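# Move long cardboard box from desk to counter

## Task

Pick up the long cardboard box on the desk and set it down lying on the counter that stands behind the shelving, entirely within the counter's top with no part overhanging its edge. The stacked cartons must stay undisturbed. The robot must not topple or be left leaning, or the task fails. The box must rest there by itself at the end; if it only stays put because the robot is holding or propping it, the task is not done.

## Robot and tools

Robot: a Rainbow Robotics RB-Y1. It has a two-wheel drive base with two rear casters (0.66 m long, 0.58 m wide, front edge 0.10 m ahead of the drive axle), a folding torso (leg with ankle, knee, hip), a head with a camera, and two 7-joint arms, each ending in a parallel gripper with a wrist camera. Cameras: head_camera, left_wrist_camera, right_wrist_camera. A loose object may occasionally get a small shove from outside.

Frames. Base frame: origin on the floor midway between the drive wheels; x forward, y left, z up. The state reports chest (a spine point 0.08 m under the shoulders; its x is where the chest faces), left_hand and right_hand (the point between each hand's finger pads; fingers point along its -z, close along its x), all in the base frame. Printed hand positions may be off, more so when reaching far. The odometry frame is the base frame at scene start; base_odometry counts wheel rotation only, so slip reads as motion. Heading is positive to the left, -3.142 to 3.142.

execute_actions(actions, cameras). actions is a list holding one action or none (empty list = just report state and images). An action may carry:
- base: exactly one of translate_m (metres, straight, forward positive, -3 to 3) or rotate_rad (radians, turn in place, left/counter-clockwise positive, -3.2 to 3.2). Both are relative offsets from where the base last measured itself. No sideways motion. Moves estimated over 8.667 s are refused.
- joints: a single dictionary keyed by joint name covering both arms, torso, head and grippers; each value is an absolute target in radians (grippers in metres of pad opening). Ranges: torso_squat_rad 0 to 1.2 (bigger lowers the chest); torso_shift_rad -0.3 to 0.6 (positive pushes hips forward); torso_pitch_rad -0.2 to 1.4 (positive leans forward); torso_yaw_rad -1.5 to 1.5 (positive left); shoulder_pitch ±2.356 (negative raises the arm forward); left_shoulder_roll_rad 0 to 3.141 (positive = out left), right_shoulder_roll_rad -3.141 to 0 (negative = out right); shoulder_yaw ±2.094 (positive left on both arms); elbow -2.617 to 0.01 (negative bends); forearm_roll ±3.141; wrist_pitch -1.57 to 1.919 (negative tips hand forward); hand_roll ±2.705; gripper_m 0 to 0.1; head_pan_rad ±0.523 (positive left); head_tilt_rad -0.35 to 1.57 (positive down). Joints count as done within ±0.02 rad (grippers ±0.004 m).
- speeds: optional caps for this action only, translate_m 0.05 to 0.4 m/s, rotate_rad 0.1 to 1.509 rad/s (defaults are the maxima).
- min_time_s: 0.1 to 8, a floor on how long each arm/head motion takes.
All parts start together. Any unknown key or out-of-range value rejects the call with no motion. Actions are capped at 15 s. cameras: list of names or "all"; omitted/null gives all, [] gives none. Top speeds: arm joints 1 rad/s (wrist-area joints 1.5), head 1.5, squat and pitch 0.3, shift 0.15, yaw 0.6, grippers 0.1 m/s.

Torso combos must also hold: squat+shift <= 1.52; squat-shift+pitch <= 1.57; shift+0.5 pitch-0.4 squat <= 0.7; shift+0.3 pitch-0.5 squat <= 0.39. Breaking one leaves the commanded torso joints short, marked off_target.

wait(seconds 0 to 10): nothing new is commanded; returns state and images. zoom_image(camera, region [x0,y0,x1,y1] in pixels, origin top-left, max 504x504) enlarges part of that camera's latest full image. read_manual(section) only returns licence texts. finished_scene(scene) ends the current scene irreversibly and reports success; the box must already be resting on its own.

Reading results. base_status and joint_status tell how each motion ended: done (for the base, wheels turned the full amount even if slipping), off_target (stopped short, may still push), contact_stop (torso/arm hit something firm, or load too heavy), time_out, stopped_with_arm (torso halted because an arm contact-stopped), limit_stop_at_own_body (self-collision guard acted before contact), limit_stop_at_<name>, limit_stop_at_motor_heat. After a stop the joint holds where it halted; a stop in one arm or torso joint halts that whole group. "joint command not followed" with a cause line means arm targets were held back for arm self/arm-arm collision; the gripper still moves, and withheld targets may be retried later. on_its_own lists uncommanded parts; "held at" gives a held target, not the actual position. A motor temperatures line gives per-joint heat per arm; MOTOR HOT warns from 65 °C, and at 80 °C an OVER-TEMPERATURE FAULT brakes things and skips the rest of the call.

Cautions. Joints or base left out of an action may still be driving to earlier targets. After a stop, first back the arms off in their own action, then the torso. If both hands grip one object and the torso contact-stops instantly with nothing blocking, resend every arm joint at its reported value, then the torso command. To grip, command an opening at least 0.005 m narrower than the object; off_target is then normal. The base does not stop on collision and the bent leg can poke ahead of the base; the leg pushing furniture can slide the robot back unnoticed. Never let arms, hands or fingers strike or squeeze each other. Each arm carries 3 kg at most; a heavy load far ahead of the drive wheels can tip the robot. Torque at an arm joint's load limit (shoulders 64.4, elbow 33.1, wrist-area joints 23 N m, load weight included) freezes the robot for 10 s. The simulation keeps running while you think, holding the last command. Avoid dropping, slamming or shoving the box, and quicker, lower-effort motion is better.

Each tool is called after "Emit:" as name([rows], argument=value, ...), one row to a line, values as JSON.

## Session

Emit:
execute_actions(actions=[])

Scene clock: 0.00 s.
Motor temperatures (°C, as the motors report them): left_arm=[39 34 32 38 39 45 35] | right_arm=[36 35 39 40 44 47 39]
base_odometry: x=+0.000 y=+0.000 heading=+0.000 (m, m, rad; odometry frame)
base_status: not commanded
joint_positions: torso_squat_rad=+0.350 torso_shift_rad=+0.000 torso_pitch_rad=+0.000 torso_yaw_rad=+0.000 left_shoulder_pitch_rad=-0.002 left_shoulder_roll_rad=+0.030 left_shoulder_yaw_rad=-0.043 left_elbow_rad=-0.126 left_forearm_roll_rad=+0.046 left_wrist_pitch_rad=+0.026 left_hand_roll_rad=-0.010 left_gripper_m=+0.100 right_shoulder_pitch_rad=-0.021 right_shoulder_roll_rad=-0.030 right_shoulder_yaw_rad=-0.017 right_elbow_rad=-0.285 right_forearm_roll_rad=-0.044 right_wrist_pitch_rad=+0.008 right_hand_roll_rad=-0.005 right_gripper_m=+0.100 head_pan_rad=-0.001 head_tilt_rad=+0.401
joint_status: not commanded
chest: x=-0.2281 y=+0.0002 z=+1.2475 quat_wxyz=(+1.000, +0.000, +0.000, +0.000) (m; base frame)
left_hand: x=-0.1712 y=+0.2407 z=+0.5646 quat_wxyz=(+0.999, +0.013, -0.051, -0.005) (m; base frame)
right_hand: x=-0.0772 y=-0.2439 z=+0.5785 quat_wxyz=(+0.989, -0.012, -0.148, -0.028) (m; base frame)
pictures: head_camera, left_wrist_camera, right_wrist_camera
Images, in order (width x height): head_camera 896x504, left_wrist_camera 644x364, right_wrist_camera 644x364.

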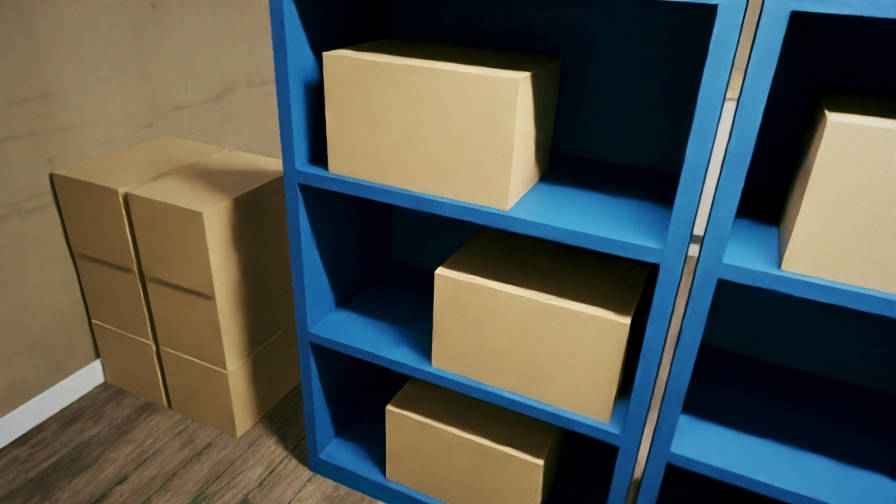

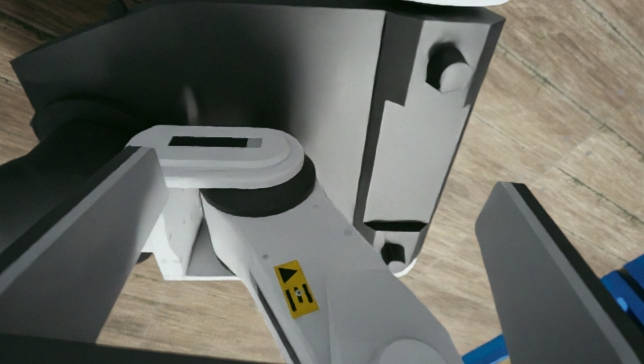

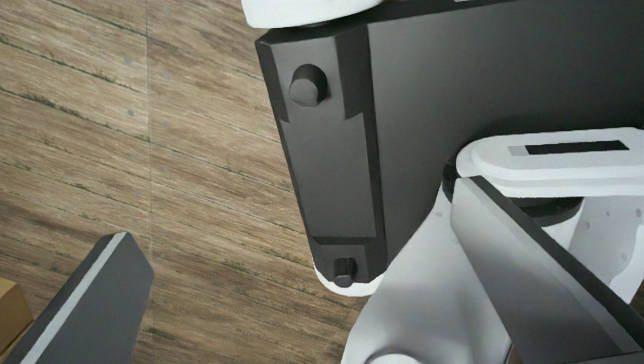

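Look around.

Emit:
execute_actions([
  {"base":{"rotate_rad":-1.5},"joints":{"head_tilt_rad":0.25}},
], cameras=["head_camera"])

Emit:
execute_actions([
  {"base":{"rotate_rad":-1.5}},
], cameras=["head_camera"])

Emit:
execute_actions([
  {"base":{"rotate_rad":-1.5}},
], cameras=["head_camera"])

Scene clock: 4.07 s.
Motor temperatures (°C, as the motors report them): left_arm=[39 34 32 38 39 45 35] | right_arm=[36 35 39 40 44 47 39]
base_odometry: x=+0.000 y=+0.000 heading=-1.499 (m, m, rad; odometry frame)
base_status: done
joint_positions: torso_squat_rad=+0.350 torso_shift_rad=+0.000 torso_pitch_rad=+0.000 torso_yaw_rad=+0.000 left_shoulder_pitch_rad=-0.002 left_shoulder_roll_rad=+0.030 left_shoulder_yaw_rad=-0.043 left_elbow_rad=-0.126 left_forearm_roll_rad=+0.046 left_wrist_pitch_rad=+0.026 left_hand_roll_rad=-0.010 left_gripper_m=+0.100 right_shoulder_pitch_rad=-0.021 right_shoulder_roll_rad=-0.030 right_shoulder_yaw_rad=-0.017 right_elbow_rad=-0.285 right_forearm_roll_rad=-0.044 right_wrist_pitch_rad=+0.008 right_hand_roll_rad=-0.005 right_gripper_m=+0.100 head_pan_rad=-0.001 head_tilt_rad=+0.250
joint_status: all done
chest: x=-0.2282 y=+0.0002 z=+1.2475 quat_wxyz=(+1.000, +0.000, +0.000, +0.000) (m; base frame)
left_hand: x=-0.1712 y=+0.2407 z=+0.5646 quat_wxyz=(+0.999, +0.013, -0.051, -0.005) (m; base frame)
right_hand: x=-0.0772 y=-0.2439 z=+0.5786 quat_wxyz=(+0.988, -0.012, -0.148, -0.028) (m; base frame)
pictures: head_camera
Images, in order (width x height): head_camera 896x504.

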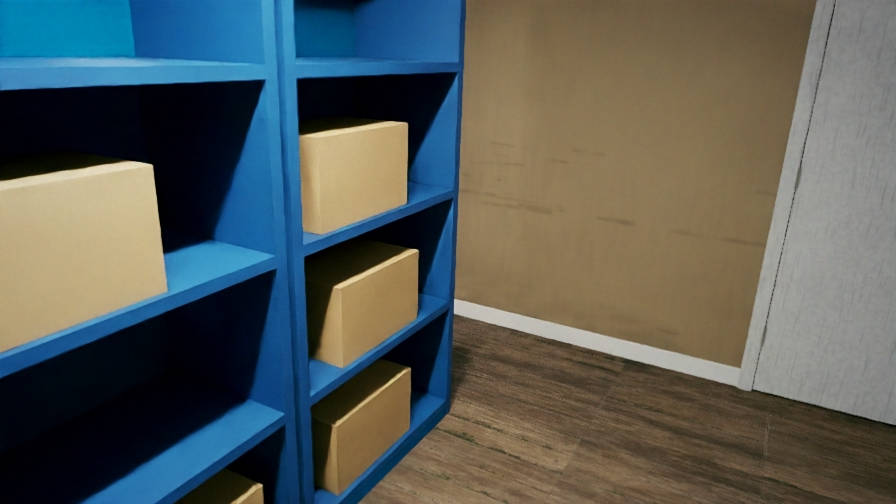

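Scene clock: 8.00 s.
Motor temperatures (°C, as the motors report them): left_arm=[39 34 32 38 39 45 35] | right_arm=[36 35 39 41 44 47 39]
base_odometry: x=+0.000 y=+0.000 heading=-2.999 (m, m, rad; odometry frame)
base_status: done
joint_positions: torso_squat_rad=+0.350 torso_shift_rad=+0.000 torso_pitch_rad=+0.000 torso_yaw_rad=+0.000 left_shoulder_pitch_rad=-0.002 left_shoulder_roll_rad=+0.030 left_shoulder_yaw_rad=-0.043 left_elbow_rad=-0.126 left_forearm_roll_rad=+0.046 left_wrist_pitch_rad=+0.026 left_hand_roll_rad=-0.010 left_gripper_m=+0.100 right_shoulder_pitch_rad=-0.021 right_shoulder_roll_rad=-0.030 right_shoulder_yaw_rad=-0.017 right_elbow_rad=-0.285 right_forearm_roll_rad=-0.044 right_wrist_pitch_rad=+0.008 right_hand_roll_rad=-0.005 right_gripper_m=+0.100 head_pan_rad=-0.001 head_tilt_rad=+0.250
joint_status: not commanded
chest: x=-0.2282 y=+0.0002 z=+1.2475 quat_wxyz=(+1.000, +0.000, +0.000, +0.000) (m; base frame)
left_hand: x=-0.1712 y=+0.2407 z=+0.5646 quat_wxyz=(+0.999, +0.013, -0.051, -0.005) (m; base frame)
right_hand: x=-0.0772 y=-0.2439 z=+0.5786 quat_wxyz=(+0.988, -0.012, -0.148, -0.028) (m; base frame)
pictures: head_camera
Images, in order (width x height): head_camera 896x504.

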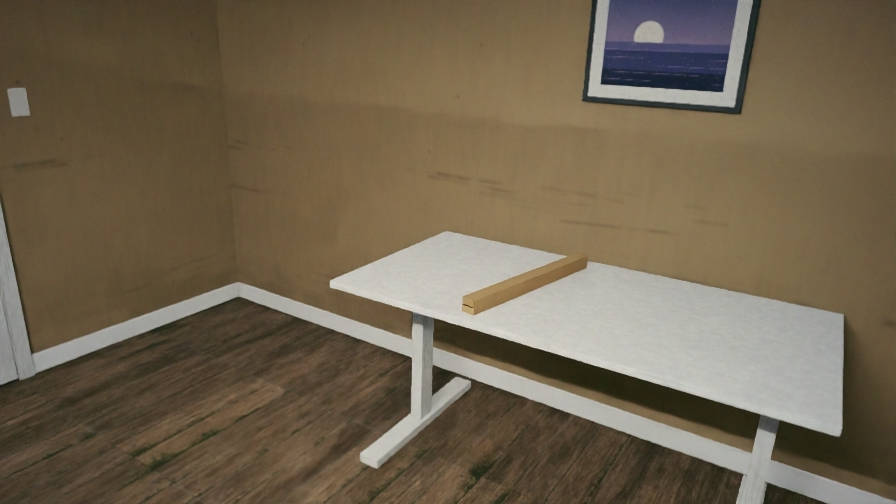

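Scene clock: 11.93 s.
Motor temperatures (°C, as the motors report them): left_arm=[39 34 32 38 39 45 35] | right_arm=[36 35 39 41 44 47 39]
base_odometry: x=+0.000 y=+0.000 heading=+1.785 (m, m, rad; odometry frame)
base_status: done
joint_positions: torso_squat_rad=+0.350 torso_shift_rad=+0.000 torso_pitch_rad=+0.000 torso_yaw_rad=+0.000 left_shoulder_pitch_rad=-0.002 left_shoulder_roll_rad=+0.030 left_shoulder_yaw_rad=-0.043 left_elbow_rad=-0.126 left_forearm_roll_rad=+0.046 left_wrist_pitch_rad=+0.026 left_hand_roll_rad=-0.010 left_gripper_m=+0.100 right_shoulder_pitch_rad=-0.021 right_shoulder_roll_rad=-0.030 right_shoulder_yaw_rad=-0.017 right_elbow_rad=-0.285 right_forearm_roll_rad=-0.044 right_wrist_pitch_rad=+0.008 right_hand_roll_rad=-0.005 right_gripper_m=+0.100 head_pan_rad=-0.001 head_tilt_rad=+0.250
joint_status: not commanded
chest: x=-0.2282 y=+0.0002 z=+1.2475 quat_wxyz=(+1.000, +0.000, +0.000, +0.000) (m; base frame)
left_hand: x=-0.1712 y=+0.2407 z=+0.5646 quat_wxyz=(+0.999, +0.013, -0.051, -0.005) (m; base frame)
right_hand: x=-0.0772 y=-0.2439 z=+0.5786 quat_wxyz=(+0.988, -0.012, -0.148, -0.028) (m; base frame)
pictures: head_camera
Images, in order (width x height): head_camera 896x504.

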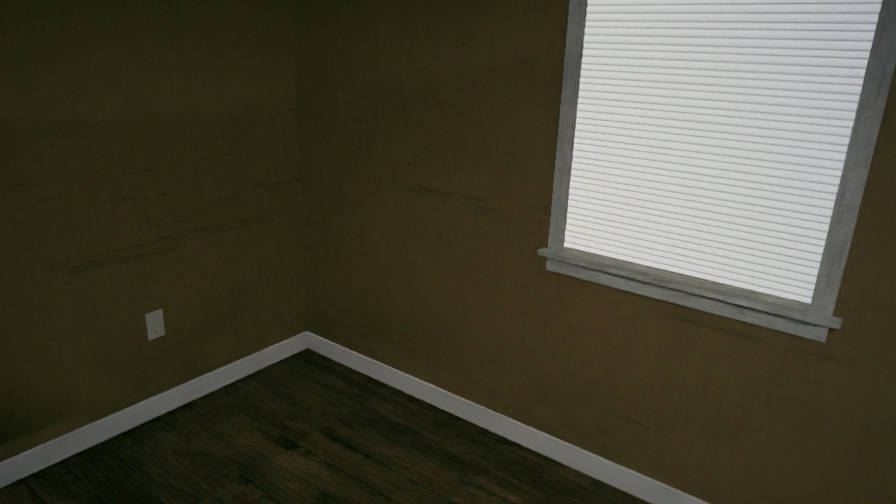

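Emit:
execute_actions([
  {"base":{"rotate_rad":1.2},"joints":{"head_tilt_rad":0.5}},
], cameras=["head_camera"])

Emit:
execute_actions([
  {"base":{"translate_m":0.7}},
], cameras=["head_camera"])

Scene clock: 15.80 s.
Motor temperatures (°C, as the motors report them): left_arm=[39 34 32 38 39 45 35] | right_arm=[36 35 39 41 44 47 39]
base_odometry: x=+0.000 y=+0.000 heading=+2.984 (m, m, rad; odometry frame)
base_status: done
joint_positions: torso_squat_rad=+0.350 torso_shift_rad=+0.000 torso_pitch_rad=+0.000 torso_yaw_rad=+0.000 left_shoulder_pitch_rad=-0.002 left_shoulder_roll_rad=+0.030 left_shoulder_yaw_rad=-0.043 left_elbow_rad=-0.126 left_forearm_roll_rad=+0.046 left_wrist_pitch_rad=+0.026 left_hand_roll_rad=-0.010 left_gripper_m=+0.100 right_shoulder_pitch_rad=-0.021 right_shoulder_roll_rad=-0.030 right_shoulder_yaw_rad=-0.017 right_elbow_rad=-0.285 right_forearm_roll_rad=-0.044 right_wrist_pitch_rad=+0.008 right_hand_roll_rad=-0.005 right_gripper_m=+0.100 head_pan_rad=-0.001 head_tilt_rad=+0.500
joint_status: all done
chest: x=-0.2282 y=+0.0001 z=+1.2475 quat_wxyz=(+1.000, +0.000, +0.000, +0.000) (m; base frame)
left_hand: x=-0.1712 y=+0.2407 z=+0.5646 quat_wxyz=(+0.999, +0.013, -0.051, -0.005) (m; base frame)
right_hand: x=-0.0772 y=-0.2439 z=+0.5785 quat_wxyz=(+0.988, -0.012, -0.148, -0.028) (m; base frame)
pictures: head_camera
Images, in order (width x height): head_camera 896x504.

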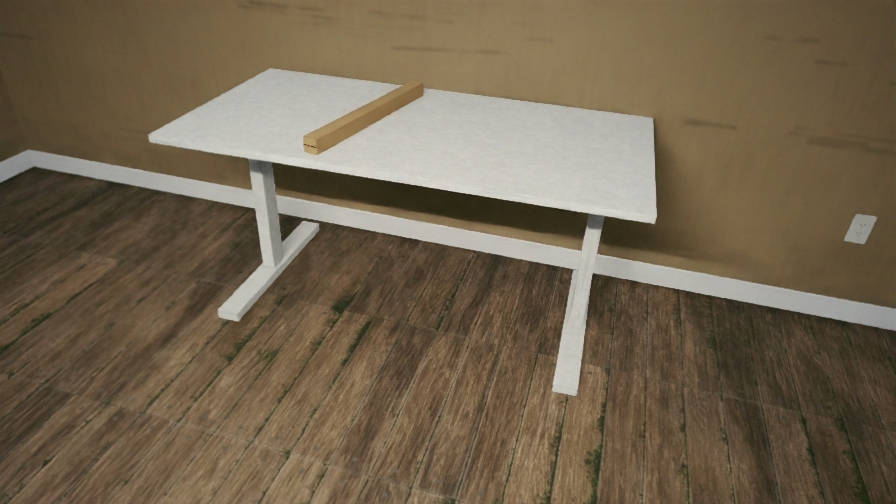

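Scene clock: 19.00 s.
Motor temperatures (°C, as the motors report them): left_arm=[39 34 32 38 39 45 35] | right_arm=[36 35 39 41 44 47 39]
base_odometry: x=-0.691 y=+0.109 heading=+2.985 (m, m, rad; odometry frame)
base_status: done
joint_positions: torso_squat_rad=+0.350 torso_shift_rad=+0.000 torso_pitch_rad=+0.000 torso_yaw_rad=+0.000 left_shoulder_pitch_rad=-0.003 left_shoulder_roll_rad=+0.030 left_shoulder_yaw_rad=-0.043 left_elbow_rad=-0.126 left_forearm_roll_rad=+0.046 left_wrist_pitch_rad=+0.026 left_hand_roll_rad=-0.010 left_gripper_m=+0.100 right_shoulder_pitch_rad=-0.021 right_shoulder_roll_rad=-0.030 right_shoulder_yaw_rad=-0.017 right_elbow_rad=-0.285 right_forearm_roll_rad=-0.044 right_wrist_pitch_rad=+0.008 right_hand_roll_rad=-0.005 right_gripper_m=+0.100 head_pan_rad=-0.001 head_tilt_rad=+0.500
joint_status: not commanded
chest: x=-0.2281 y=+0.0001 z=+1.2475 quat_wxyz=(+1.000, +0.000, +0.000, +0.000) (m; base frame)
left_hand: x=-0.1711 y=+0.2407 z=+0.5646 quat_wxyz=(+0.999, +0.013, -0.051, -0.005) (m; base frame)
right_hand: x=-0.0772 y=-0.2439 z=+0.5785 quat_wxyz=(+0.989, -0.012, -0.148, -0.028) (m; base frame)
pictures: head_camera
Images, in order (width x height): head_camera 896x504.

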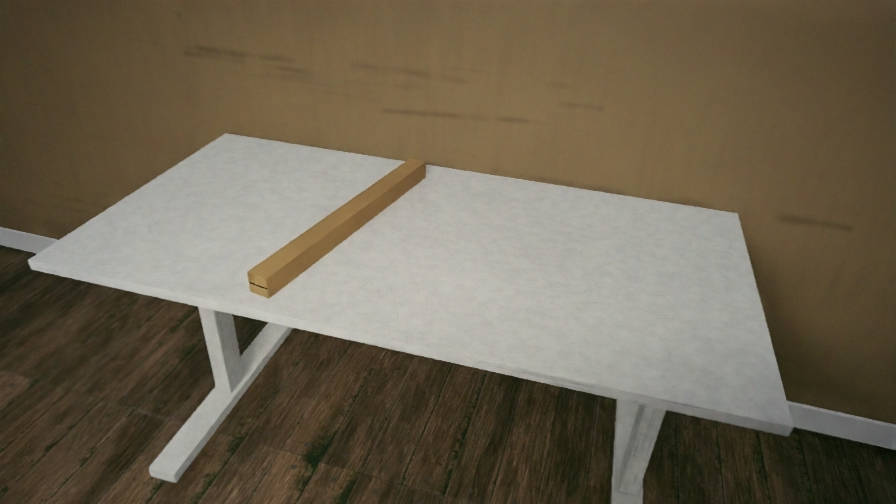

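Emit:
execute_actions([
  {"joints":{"torso_squat_rad":0.2,"torso_shift_rad":0.3,"torso_pitch_rad":0.5,"left_shoulder_pitch_rad":-0.9,"left_elbow_rad":-1.55,"left_wrist_pitch_rad":1.87,"left_shoulder_roll_rad":0.1,"right_shoulder_pitch_rad":0.3,"right_elbow_rad":-0.6,"head_tilt_rad":0.3},"base":{"translate_m":0.45}},
])

Scene clock: 22.63 s.
Motor temperatures (°C, as the motors report them): left_arm=[39 34 32 38 39 45 35] | right_arm=[36 35 39 41 44 47 39]
base_odometry: x=-1.136 y=+0.179 heading=+2.985 (m, m, rad; odometry frame)
base_status: done
joint_positions: torso_squat_rad=+0.200 torso_shift_rad=+0.300 torso_pitch_rad=+0.500 torso_yaw_rad=+0.000 left_shoulder_pitch_rad=-0.900 left_shoulder_roll_rad=+0.100 left_shoulder_yaw_rad=-0.043 left_elbow_rad=-1.550 left_forearm_roll_rad=+0.046 left_wrist_pitch_rad=+1.870 left_hand_roll_rad=-0.010 left_gripper_m=+0.100 right_shoulder_pitch_rad=+0.300 right_shoulder_roll_rad=-0.030 right_shoulder_yaw_rad=-0.017 right_elbow_rad=-0.600 right_forearm_roll_rad=-0.044 right_wrist_pitch_rad=+0.008 right_hand_roll_rad=-0.005 right_gripper_m=+0.100 head_pan_rad=-0.001 head_tilt_rad=+0.300
joint_status: all done
chest: x=+0.1230 y=+0.0001 z=+1.2075 quat_wxyz=(+0.969, +0.000, +0.247, +0.000) (m; base frame)
left_hand: x=+0.5363 y=+0.1305 z=+0.8544 quat_wxyz=(+0.986, +0.019, -0.020, -0.164) (m; base frame)
right_hand: x=-0.1341 y=-0.2638 z=+0.5900 quat_wxyz=(+0.992, -0.046, +0.094, -0.065) (m; base frame)
pictures: head_camera, left_wrist_camera, right_wrist_camera
Images, in order (width x height): head_camera 896x504, left_wrist_camera 644x364, right_wrist_camera 644x364.

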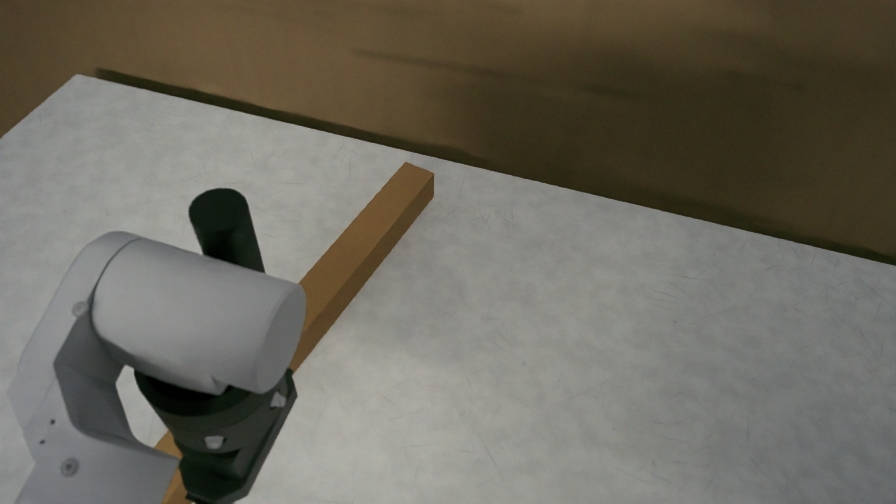

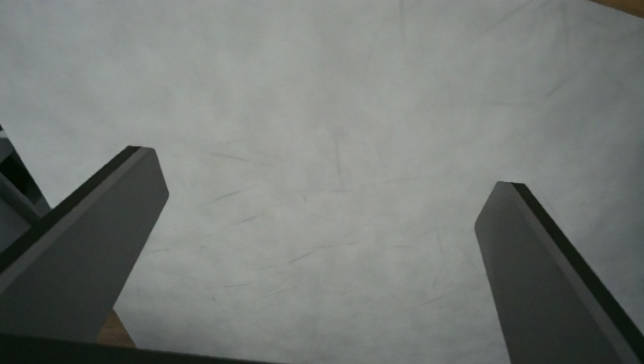

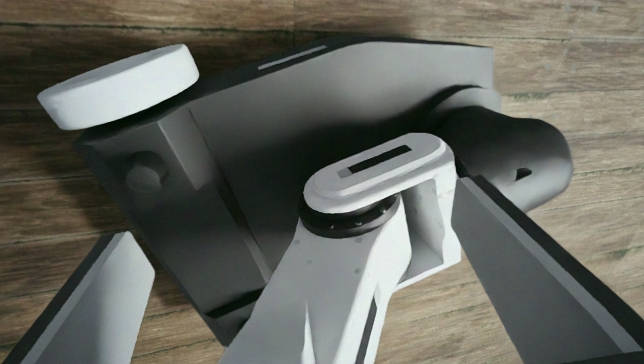

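Emit:
execute_actions([
  {"joints":{"left_hand_roll_rad":1.43,"head_tilt_rad":0.6,"head_pan_rad":0.2}},
], cameras=["head_camera","left_wrist_camera"])

Scene clock: 24.27 s.
Motor temperatures (°C, as the motors report them): left_arm=[39 34 32 38 39 45 35] | right_arm=[36 35 39 41 44 47 39]
base_odometry: x=-1.136 y=+0.179 heading=+2.985 (m, m, rad; odometry frame)
base_status: not commanded
joint_positions: torso_squat_rad=+0.200 torso_shift_rad=+0.300 torso_pitch_rad=+0.500 torso_yaw_rad=+0.000 left_shoulder_pitch_rad=-0.900 left_shoulder_roll_rad=+0.100 left_shoulder_yaw_rad=-0.043 left_elbow_rad=-1.550 left_forearm_roll_rad=+0.046 left_wrist_pitch_rad=+1.870 left_hand_roll_rad=+1.430 left_gripper_m=+0.100 right_shoulder_pitch_rad=+0.300 right_shoulder_roll_rad=-0.030 right_shoulder_yaw_rad=-0.017 right_elbow_rad=-0.600 right_forearm_roll_rad=-0.044 right_wrist_pitch_rad=+0.008 right_hand_roll_rad=-0.005 right_gripper_m=+0.100 head_pan_rad=+0.200 head_tilt_rad=+0.600
joint_status: all done
chest: x=+0.1230 y=+0.0001 z=+1.2075 quat_wxyz=(+0.969, +0.000, +0.247, +0.000) (m; base frame)
left_hand: x=+0.5363 y=+0.1305 z=+0.8544 quat_wxyz=(+0.850, +0.001, -0.027, +0.527) (m; base frame)
right_hand: x=-0.1341 y=-0.2638 z=+0.5900 quat_wxyz=(+0.992, -0.046, +0.094, -0.065) (m; base frame)
pictures: head_camera, left_wrist_camera
Images, in order (width x height): head_camera 896x504, left_wrist_camera 644x364.

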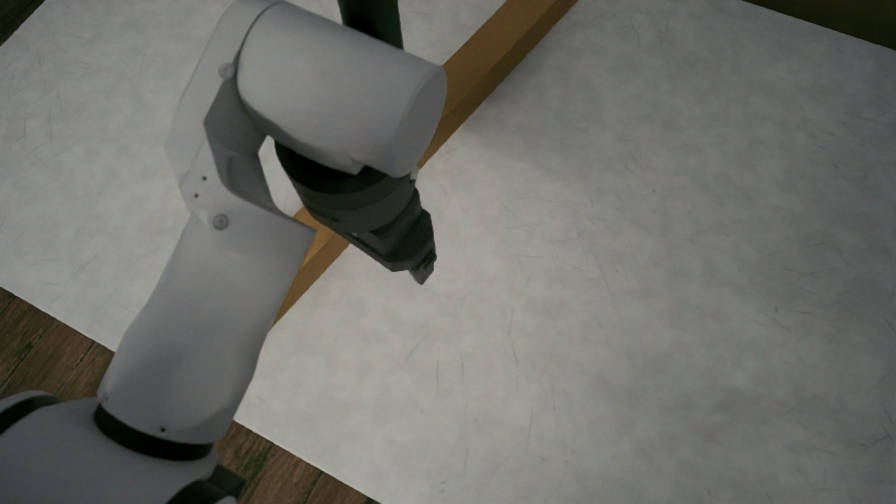

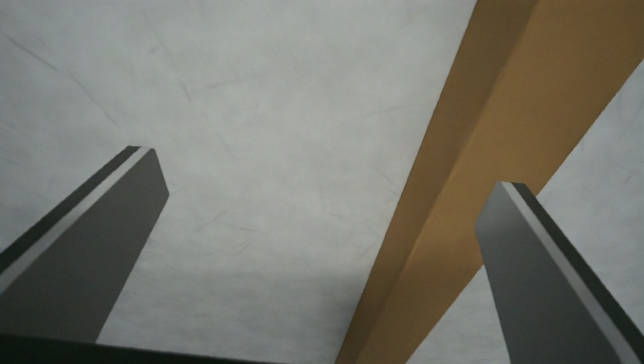

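Emit:
execute_actions([
  {"joints":{"left_hand_roll_rad":1.3,"torso_yaw_rad":0.15}},
], cameras=["left_wrist_camera"])

Emit:
execute_actions([
  {"joints":{"torso_squat_rad":0.35,"torso_shift_rad":0.3,"torso_pitch_rad":0.5}},
])

Scene clock: 25.47 s.
Motor temperatures (°C, as the motors report them): left_arm=[39 34 32 38 39 45 35] | right_arm=[36 35 39 41 44 47 39]
base_odometry: x=-1.136 y=+0.179 heading=+2.985 (m, m, rad; odometry frame)
base_status: not commanded
joint_positions: torso_squat_rad=+0.200 torso_shift_rad=+0.300 torso_pitch_rad=+0.500 torso_yaw_rad=+0.150 left_shoulder_pitch_rad=-0.900 left_shoulder_roll_rad=+0.100 left_shoulder_yaw_rad=-0.043 left_elbow_rad=-1.550 left_forearm_roll_rad=+0.046 left_wrist_pitch_rad=+1.870 left_hand_roll_rad=+1.300 left_gripper_m=+0.100 right_shoulder_pitch_rad=+0.300 right_shoulder_roll_rad=-0.030 right_shoulder_yaw_rad=-0.017 right_elbow_rad=-0.600 right_forearm_roll_rad=-0.044 right_wrist_pitch_rad=+0.008 right_hand_roll_rad=-0.005 right_gripper_m=+0.100 head_pan_rad=+0.200 head_tilt_rad=+0.600
joint_status: all done
chest: x=+0.1230 y=+0.0001 z=+1.2075 quat_wxyz=(+0.966, +0.019, +0.247, +0.073) (m; base frame)
left_hand: x=+0.5139 y=+0.2087 z=+0.8666 quat_wxyz=(+0.848, +0.037, -0.044, +0.526) (m; base frame)
right_hand: x=-0.1002 y=-0.2503 z=+0.5714 quat_wxyz=(+0.995, -0.016, +0.093, +0.003) (m; base frame)
pictures: left_wrist_camera
Images, in order (width x height): left_wrist_camera 644x364.

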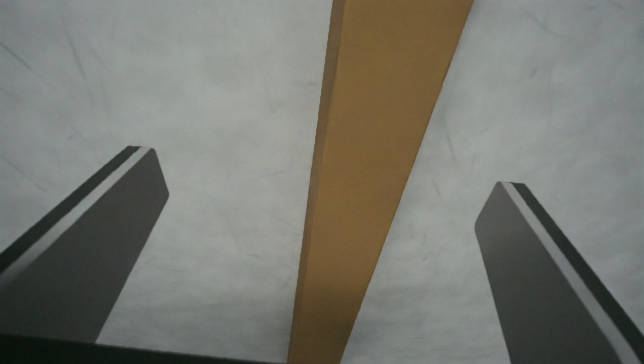

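Scene clock: 26.77 s.
Motor temperatures (°C, as the motors report them): left_arm=[39 34 32 38 39 45 35] | right_arm=[36 35 39 41 44 47 39]
base_odometry: x=-1.136 y=+0.179 heading=+2.985 (m, m, rad; odometry frame)
base_status: not commanded
joint_positions: torso_squat_rad=+0.350 torso_shift_rad=+0.300 torso_pitch_rad=+0.500 torso_yaw_rad=+0.150 left_shoulder_pitch_rad=-0.900 left_shoulder_roll_rad=+0.100 left_shoulder_yaw_rad=-0.043 left_elbow_rad=-1.550 left_forearm_roll_rad=+0.046 left_wrist_pitch_rad=+1.870 left_hand_roll_rad=+1.300 left_gripper_m=+0.100 right_shoulder_pitch_rad=+0.300 right_shoulder_roll_rad=-0.030 right_shoulder_yaw_rad=-0.017 right_elbow_rad=-0.600 right_forearm_roll_rad=-0.044 right_wrist_pitch_rad=+0.008 right_hand_roll_rad=-0.005 right_gripper_m=+0.100 head_pan_rad=+0.200 head_tilt_rad=+0.600
joint_status: all done
chest: x=+0.1146 y=+0.0001 z=+1.1803 quat_wxyz=(+0.966, +0.019, +0.247, +0.073) (m; base frame)
left_hand: x=+0.5054 y=+0.2087 z=+0.8395 quat_wxyz=(+0.848, +0.037, -0.044, +0.526) (m; base frame)
right_hand: x=-0.1086 y=-0.2503 z=+0.5442 quat_wxyz=(+0.995, -0.016, +0.093, +0.003) (m; base frame)
pictures: head_camera, left_wrist_camera, right_wrist_camera
Images, in order (width x height): head_camera 896x504, left_wrist_camera 644x364, right_wrist_camera 644x364.

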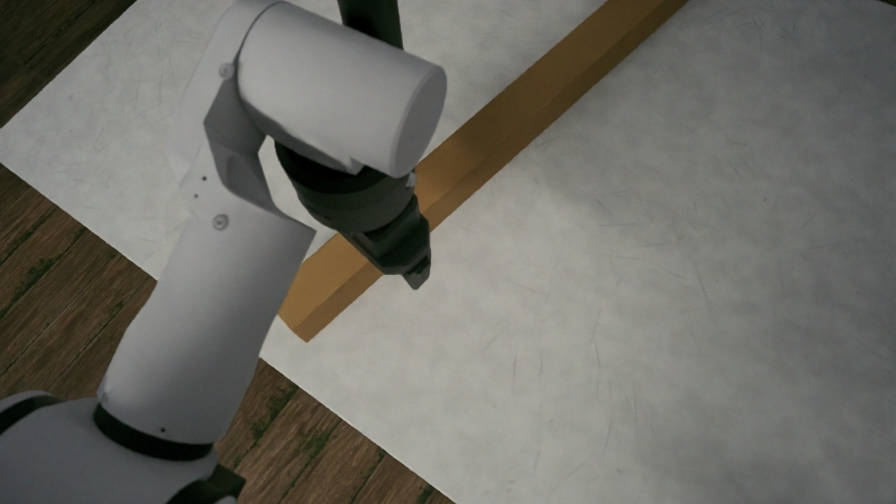

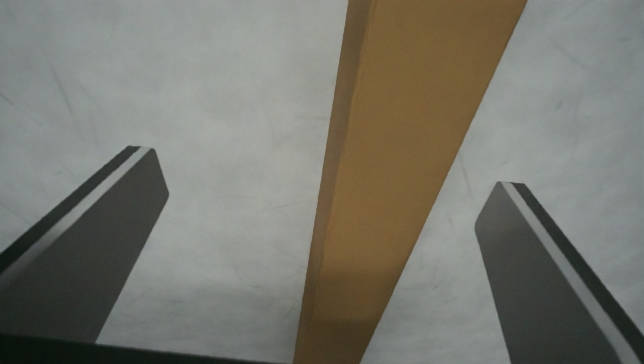

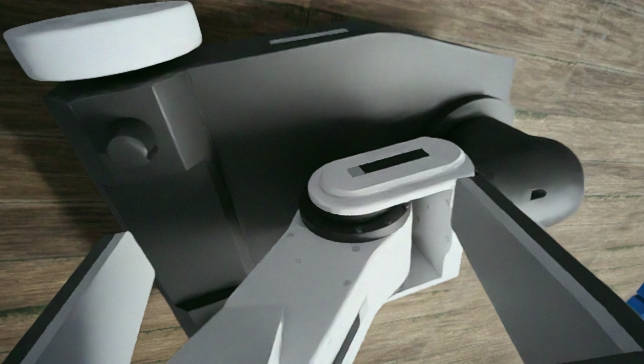

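Emit:
execute_actions([
  {"base":{"translate_m":0.18},"joints":{"torso_squat_rad":0.25,"torso_yaw_rad":-0.07,"left_hand_roll_rad":1.36,"head_pan_rad":0.0}},
], cameras=["head_camera","left_wrist_camera"])

Scene clock: 28.60 s.
Motor temperatures (°C, as the motors report them): left_arm=[39 34 32 38 39 45 35] | right_arm=[36 35 39 41 44 47 39]
base_odometry: x=-1.314 y=+0.207 heading=+2.985 (m, m, rad; odometry frame)
base_status: done
joint_positions: torso_squat_rad=+0.250 torso_shift_rad=+0.300 torso_pitch_rad=+0.500 torso_yaw_rad=-0.070 left_shoulder_pitch_rad=-0.900 left_shoulder_roll_rad=+0.100 left_shoulder_yaw_rad=-0.043 left_elbow_rad=-1.550 left_forearm_roll_rad=+0.046 left_wrist_pitch_rad=+1.870 left_hand_roll_rad=+1.360 left_gripper_m=+0.100 right_shoulder_pitch_rad=+0.300 right_shoulder_roll_rad=-0.030 right_shoulder_yaw_rad=-0.017 right_elbow_rad=-0.600 right_forearm_roll_rad=-0.044 right_wrist_pitch_rad=+0.008 right_hand_roll_rad=-0.005 right_gripper_m=+0.100 head_pan_rad=+0.000 head_tilt_rad=+0.600
joint_status: all done
chest: x=+0.1208 y=+0.0001 z=+1.2000 quat_wxyz=(+0.968, -0.009, +0.247, -0.034) (m; base frame)
left_hand: x=+0.5408 y=+0.0932 z=+0.8431 quat_wxyz=(+0.882, -0.013, -0.019, +0.470) (m; base frame)
right_hand: x=-0.1529 y=-0.2680 z=+0.5915 quat_wxyz=(+0.989, -0.060, +0.095, -0.097) (m; base frame)
pictures: head_camera, left_wrist_camera
Images, in order (width x height): head_camera 896x504, left_wrist_camera 644x364.

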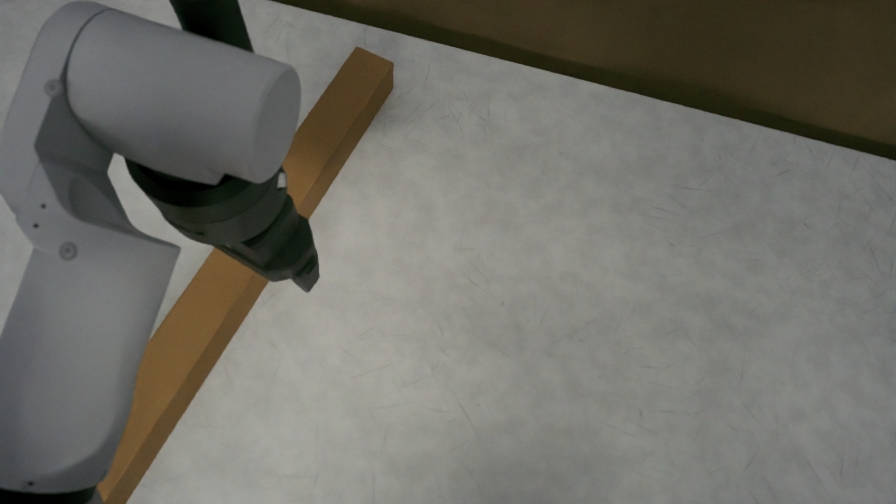

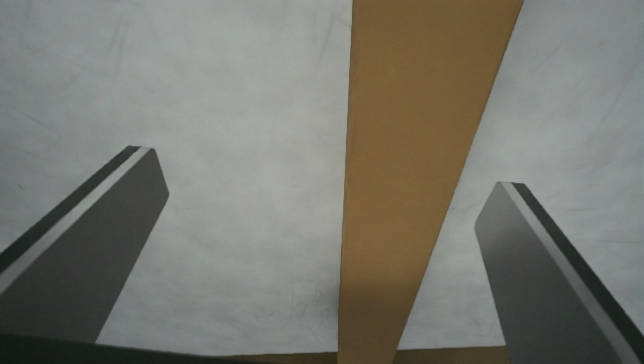

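Emit:
execute_actions([
  {"joints":{"torso_squat_rad":0.42,"torso_yaw_rad":-0.03,"left_hand_roll_rad":1.41}},
], cameras=["left_wrist_camera"])

Scene clock: 30.10 s.
Motor temperatures (°C, as the motors report them): left_arm=[39 34 32 38 39 45 35] | right_arm=[36 35 39 41 44 47 39]
base_odometry: x=-1.314 y=+0.207 heading=+2.985 (m, m, rad; odometry frame)
base_status: not commanded
joint_positions: torso_squat_rad=+0.420 torso_shift_rad=+0.300 torso_pitch_rad=+0.500 torso_yaw_rad=-0.030 left_shoulder_pitch_rad=-0.900 left_shoulder_roll_rad=+0.100 left_shoulder_yaw_rad=-0.043 left_elbow_rad=-1.550 left_forearm_roll_rad=+0.046 left_wrist_pitch_rad=+1.870 left_hand_roll_rad=+1.410 left_gripper_m=+0.100 right_shoulder_pitch_rad=+0.300 right_shoulder_roll_rad=-0.030 right_shoulder_yaw_rad=-0.017 right_elbow_rad=-0.600 right_forearm_roll_rad=-0.044 right_wrist_pitch_rad=+0.008 right_hand_roll_rad=-0.005 right_gripper_m=+0.100 head_pan_rad=+0.000 head_tilt_rad=+0.600
joint_status: all done
chest: x=+0.1091 y=+0.0001 z=+1.1627 quat_wxyz=(+0.969, -0.004, +0.247, -0.015) (m; base frame)
left_hand: x=+0.5256 y=+0.1147 z=+0.8079 quat_wxyz=(+0.861, -0.005, -0.023, +0.507) (m; base frame)
right_hand: x=-0.1550 y=-0.2658 z=+0.5490 quat_wxyz=(+0.991, -0.052, +0.094, -0.079) (m; base frame)
pictures: left_wrist_camera
Images, in order (width x height): left_wrist_camera 644x364.

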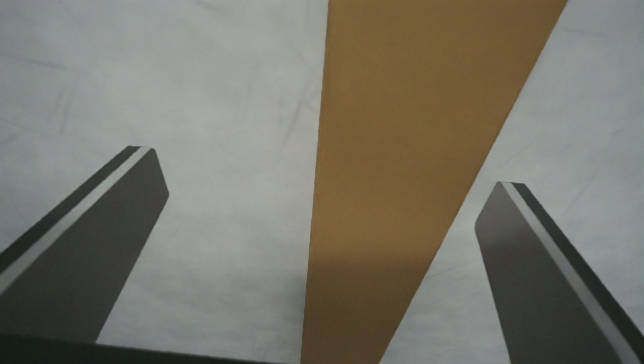

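Emit:
execute_actions([
  {"joints":{"torso_yaw_rad":-0.01,"left_hand_roll_rad":1.15}},
], cameras=["left_wrist_camera"])

Emit:
execute_actions([
  {"joints":{"torso_squat_rad":0.53}},
], cameras=["left_wrist_camera","head_camera"])

Scene clock: 30.93 s.
Motor temperatures (°C, as the motors report them): left_arm=[39 34 32 38 39 45 35] | right_arm=[36 35 39 41 44 47 39]
base_odometry: x=-1.314 y=+0.207 heading=+2.985 (m, m, rad; odometry frame)
base_status: not commanded
joint_positions: torso_squat_rad=+0.420 torso_shift_rad=+0.300 torso_pitch_rad=+0.500 torso_yaw_rad=-0.010 left_shoulder_pitch_rad=-0.900 left_shoulder_roll_rad=+0.100 left_shoulder_yaw_rad=-0.043 left_elbow_rad=-1.550 left_forearm_roll_rad=+0.046 left_wrist_pitch_rad=+1.870 left_hand_roll_rad=+1.150 left_gripper_m=+0.100 right_shoulder_pitch_rad=+0.300 right_shoulder_roll_rad=-0.030 right_shoulder_yaw_rad=-0.017 right_elbow_rad=-0.600 right_forearm_roll_rad=-0.044 right_wrist_pitch_rad=+0.008 right_hand_roll_rad=-0.005 right_gripper_m=+0.100 head_pan_rad=+0.000 head_tilt_rad=+0.600
joint_status: all done
chest: x=+0.1091 y=+0.0001 z=+1.1627 quat_wxyz=(+0.969, -0.001, +0.247, -0.005) (m; base frame)
left_hand: x=+0.5235 y=+0.1254 z=+0.8090 quat_wxyz=(+0.916, +0.003, -0.026, +0.399) (m; base frame)
right_hand: x=-0.1503 y=-0.2645 z=+0.5465 quat_wxyz=(+0.992, -0.048, +0.094, -0.070) (m; base frame)
pictures: left_wrist_camera
Images, in order (width x height): left_wrist_camera 644x364.

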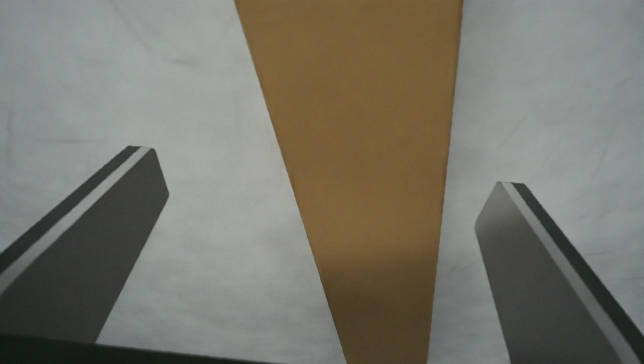

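Scene clock: 32.07 s.
Motor temperatures (°C, as the motors report them): left_arm=[39 34 32 38 39 45 35] | right_arm=[36 35 39 41 44 47 39]
base_odometry: x=-1.314 y=+0.207 heading=+2.985 (m, m, rad; odometry frame)
base_status: not commanded
joint_positions: torso_squat_rad=+0.530 torso_shift_rad=+0.300 torso_pitch_rad=+0.500 torso_yaw_rad=-0.010 left_shoulder_pitch_rad=-0.900 left_shoulder_roll_rad=+0.100 left_shoulder_yaw_rad=-0.043 left_elbow_rad=-1.550 left_forearm_roll_rad=+0.046 left_wrist_pitch_rad=+1.870 left_hand_roll_rad=+1.150 left_gripper_m=+0.100 right_shoulder_pitch_rad=+0.300 right_shoulder_roll_rad=-0.030 right_shoulder_yaw_rad=-0.017 right_elbow_rad=-0.600 right_forearm_roll_rad=-0.044 right_wrist_pitch_rad=+0.008 right_hand_roll_rad=-0.005 right_gripper_m=+0.100 head_pan_rad=+0.000 head_tilt_rad=+0.600
joint_status: all done
chest: x=+0.0987 y=+0.0001 z=+1.1291 quat_wxyz=(+0.969, -0.001, +0.247, -0.005) (m; base frame)
left_hand: x=+0.5131 y=+0.1254 z=+0.7754 quat_wxyz=(+0.916, +0.003, -0.026, +0.399) (m; base frame)
right_hand: x=-0.1607 y=-0.2645 z=+0.5128 quat_wxyz=(+0.992, -0.048, +0.094, -0.070) (m; base frame)
pictures: head_camera, left_wrist_camera
Images, in order (width x height): head_camera 896x504, left_wrist_camera 644x364.

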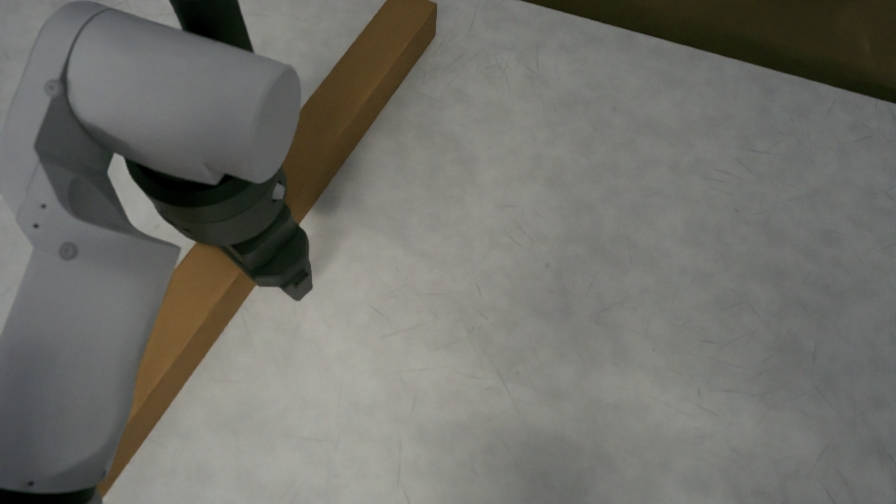

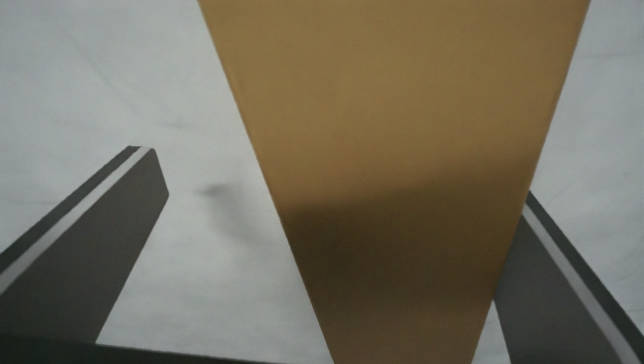

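Slightly lower, then close.

Emit:
execute_actions([
  {"joints":{"torso_squat_rad":0.565}},
], cameras=[])

Emit:
execute_actions([
  {"joints":{"left_gripper_m":0.02}},
], cameras=["left_wrist_camera"])

Emit:
execute_actions([
  {"joints":{"torso_squat_rad":0.2}},
])

Scene clock: 32.90 s.
Motor temperatures (°C, as the motors report them): left_arm=[39 34 32 38 39 45 35] | right_arm=[36 35 39 41 44 47 39]
base_odometry: x=-1.314 y=+0.207 heading=+2.985 (m, m, rad; odometry frame)
base_status: not commanded
joint_positions: torso_squat_rad=+0.565 torso_shift_rad=+0.300 torso_pitch_rad=+0.500 torso_yaw_rad=-0.010 left_shoulder_pitch_rad=-0.900 left_shoulder_roll_rad=+0.100 left_shoulder_yaw_rad=-0.043 left_elbow_rad=-1.550 left_forearm_roll_rad=+0.046 left_wrist_pitch_rad=+1.870 left_hand_roll_rad=+1.150 left_gripper_m=+0.100 right_shoulder_pitch_rad=+0.300 right_shoulder_roll_rad=-0.030 right_shoulder_yaw_rad=-0.017 right_elbow_rad=-0.600 right_forearm_roll_rad=-0.044 right_wrist_pitch_rad=+0.008 right_hand_roll_rad=-0.005 right_gripper_m=+0.100 head_pan_rad=+0.000 head_tilt_rad=+0.600
joint_status: all done
chest: x=+0.0949 y=+0.0001 z=+1.1169 quat_wxyz=(+0.969, -0.001, +0.247, -0.005) (m; base frame)
left_hand: x=+0.5093 y=+0.1254 z=+0.7632 quat_wxyz=(+0.916, +0.003, -0.026, +0.399) (m; base frame)
right_hand: x=-0.1645 y=-0.2645 z=+0.5007 quat_wxyz=(+0.992, -0.048, +0.094, -0.070) (m; base frame)
pictures: none
No camera images: the call's "cameras" was empty. Leave "cameras" out to get every camera's image.

Scene clock: 34.20 s.
Motor temperatures (°C, as the motors report them): left_arm=[39 34 32 38 39 45 35] | right_arm=[36 35 39 41 44 47 39]
base_odometry: x=-1.314 y=+0.207 heading=+2.985 (m, m, rad; odometry frame)
base_status: not commanded
joint_positions: torso_squat_rad=+0.565 torso_shift_rad=+0.300 torso_pitch_rad=+0.500 torso_yaw_rad=-0.010 left_shoulder_pitch_rad=-0.900 left_shoulder_roll_rad=+0.100 left_shoulder_yaw_rad=-0.043 left_elbow_rad=-1.550 left_forearm_roll_rad=+0.046 left_wrist_pitch_rad=+1.870 left_hand_roll_rad=+1.150 left_gripper_m=+0.056 right_shoulder_pitch_rad=+0.300 right_shoulder_roll_rad=-0.030 right_shoulder_yaw_rad=-0.017 right_elbow_rad=-0.600 right_forearm_roll_rad=-0.044 right_wrist_pitch_rad=+0.008 right_hand_roll_rad=-0.005 right_gripper_m=+0.100 head_pan_rad=+0.000 head_tilt_rad=+0.600
joint_status: left_gripper_m off_target (ended at +0.056, target +0.020)
chest: x=+0.0949 y=+0.0001 z=+1.1169 quat_wxyz=(+0.969, -0.001, +0.247, -0.005) (m; base frame)
left_hand: x=+0.5093 y=+0.1254 z=+0.7632 quat_wxyz=(+0.916, +0.003, -0.026, +0.399) (m; base frame)
right_hand: x=-0.1645 y=-0.2645 z=+0.5007 quat_wxyz=(+0.992, -0.048, +0.094, -0.070) (m; base frame)
pictures: left_wrist_camera
Images, in order (width x height): left_wrist_camera 644x364.

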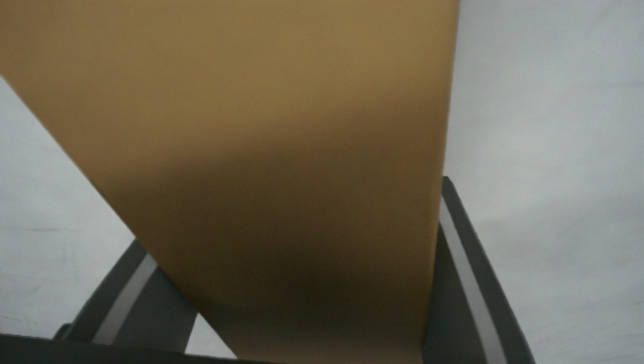

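Scene clock: 36.27 s.
Motor temperatures (°C, as the motors report them): left_arm=[39 34 32 38 39 45 35] | right_arm=[36 35 39 41 44 47 39]
base_odometry: x=-1.314 y=+0.207 heading=+2.985 (m, m, rad; odometry frame)
base_status: not commanded
joint_positions: torso_squat_rad=+0.200 torso_shift_rad=+0.300 torso_pitch_rad=+0.500 torso_yaw_rad=-0.010 left_shoulder_pitch_rad=-0.900 left_shoulder_roll_rad=+0.100 left_shoulder_yaw_rad=-0.043 left_elbow_rad=-1.550 left_forearm_roll_rad=+0.046 left_wrist_pitch_rad=+1.870 left_hand_roll_rad=+1.150 left_gripper_m=+0.056 right_shoulder_pitch_rad=+0.300 right_shoulder_roll_rad=-0.030 right_shoulder_yaw_rad=-0.017 right_elbow_rad=-0.600 right_forearm_roll_rad=-0.044 right_wrist_pitch_rad=+0.008 right_hand_roll_rad=-0.005 right_gripper_m=+0.100 head_pan_rad=+0.000 head_tilt_rad=+0.600
joint_status: all done
chest: x=+0.1231 y=+0.0001 z=+1.2075 quat_wxyz=(+0.969, -0.001, +0.247, -0.005) (m; base frame)
left_hand: x=+0.5374 y=+0.1254 z=+0.8537 quat_wxyz=(+0.916, +0.003, -0.026, +0.399) (m; base frame)
right_hand: x=-0.1365 y=-0.2644 z=+0.5913 quat_wxyz=(+0.992, -0.048, +0.094, -0.070) (m; base frame)
pictures: head_camera, left_wrist_camera, right_wrist_camera
Images, in order (width x height): head_camera 896x504, left_wrist_camera 644x364, right_wrist_camera 644x364.

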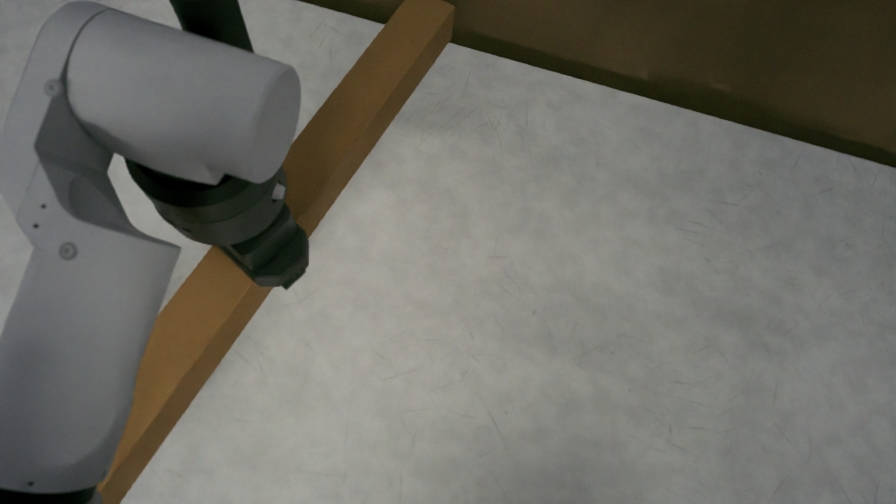

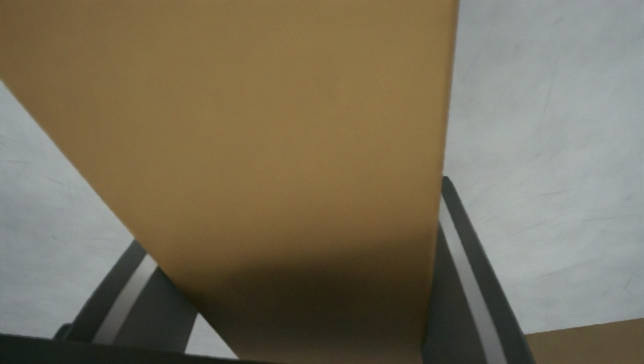

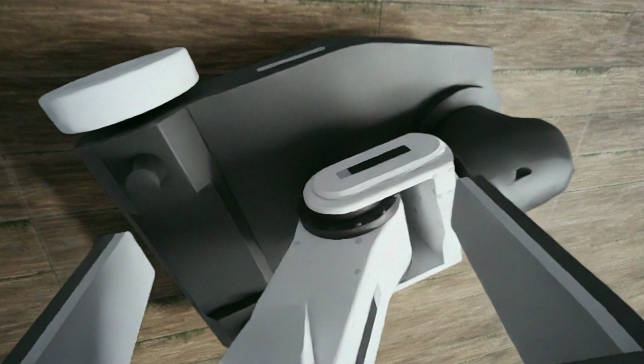

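Emit:
execute_actions([
  {"base":{"translate_m":-0.9},"joints":{"head_tilt_rad":-0.1}},
], cameras=[])

Emit:
execute_actions([
  {"base":{"rotate_rad":1.6},"speeds":{"rotate_rad":0.6}},
], cameras=["head_camera"])

Scene clock: 40.33 s.
Motor temperatures (°C, as the motors report them): left_arm=[39 34 32 38 39 45 35] | right_arm=[36 35 39 41 44 47 39]
base_odometry: x=-0.424 y=+0.067 heading=+2.986 (m, m, rad; odometry frame)
base_status: done
joint_positions: torso_squat_rad=+0.200 torso_shift_rad=+0.300 torso_pitch_rad=+0.500 torso_yaw_rad=-0.010 left_shoulder_pitch_rad=-0.900 left_shoulder_roll_rad=+0.100 left_shoulder_yaw_rad=-0.043 left_elbow_rad=-1.550 left_forearm_roll_rad=+0.046 left_wrist_pitch_rad=+1.870 left_hand_roll_rad=+1.150 left_gripper_m=+0.056 right_shoulder_pitch_rad=+0.300 right_shoulder_roll_rad=-0.030 right_shoulder_yaw_rad=-0.017 right_elbow_rad=-0.600 right_forearm_roll_rad=-0.044 right_wrist_pitch_rad=+0.008 right_hand_roll_rad=-0.005 right_gripper_m=+0.100 head_pan_rad=+0.000 head_tilt_rad=-0.100
joint_status: all done
chest: x=+0.1230 y=+0.0001 z=+1.2075 quat_wxyz=(+0.969, -0.001, +0.247, -0.005) (m; base frame)
left_hand: x=+0.5373 y=+0.1255 z=+0.8537 quat_wxyz=(+0.916, +0.003, -0.026, +0.399) (m; base frame)
right_hand: x=-0.1365 y=-0.2644 z=+0.5913 quat_wxyz=(+0.992, -0.048, +0.094, -0.070) (m; base frame)
pictures: none
No camera images: the call's "cameras" was empty. Leave "cameras" out to get every camera's image.

Scene clock: 44.53 s.
Motor temperatures (°C, as the motors report them): left_arm=[39 34 32 38 39 45 35] | right_arm=[37 35 39 41 44 47 39]
base_odometry: x=-0.424 y=+0.067 heading=-1.698 (m, m, rad; odometry frame)
base_status: done
joint_positions: torso_squat_rad=+0.200 torso_shift_rad=+0.300 torso_pitch_rad=+0.500 torso_yaw_rad=-0.010 left_shoulder_pitch_rad=-0.900 left_shoulder_roll_rad=+0.100 left_shoulder_yaw_rad=-0.043 left_elbow_rad=-1.550 left_forearm_roll_rad=+0.046 left_wrist_pitch_rad=+1.870 left_hand_roll_rad=+1.150 left_gripper_m=+0.056 right_shoulder_pitch_rad=+0.300 right_shoulder_roll_rad=-0.030 right_shoulder_yaw_rad=-0.017 right_elbow_rad=-0.600 right_forearm_roll_rad=-0.044 right_wrist_pitch_rad=+0.008 right_hand_roll_rad=-0.005 right_gripper_m=+0.100 head_pan_rad=+0.000 head_tilt_rad=-0.100
joint_status: not commanded
chest: x=+0.1230 y=+0.0001 z=+1.2075 quat_wxyz=(+0.969, -0.001, +0.247, -0.005) (m; base frame)
left_hand: x=+0.5373 y=+0.1255 z=+0.8537 quat_wxyz=(+0.916, +0.003, -0.026, +0.399) (m; base frame)
right_hand: x=-0.1365 y=-0.2645 z=+0.5913 quat_wxyz=(+0.992, -0.048, +0.094, -0.070) (m; base frame)
pictures: head_camera
Images, in order (width x height): head_camera 896x504.

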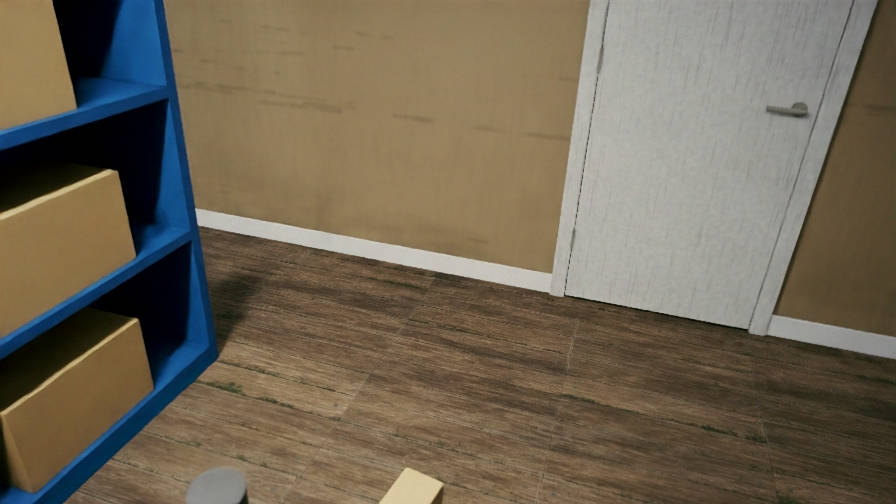

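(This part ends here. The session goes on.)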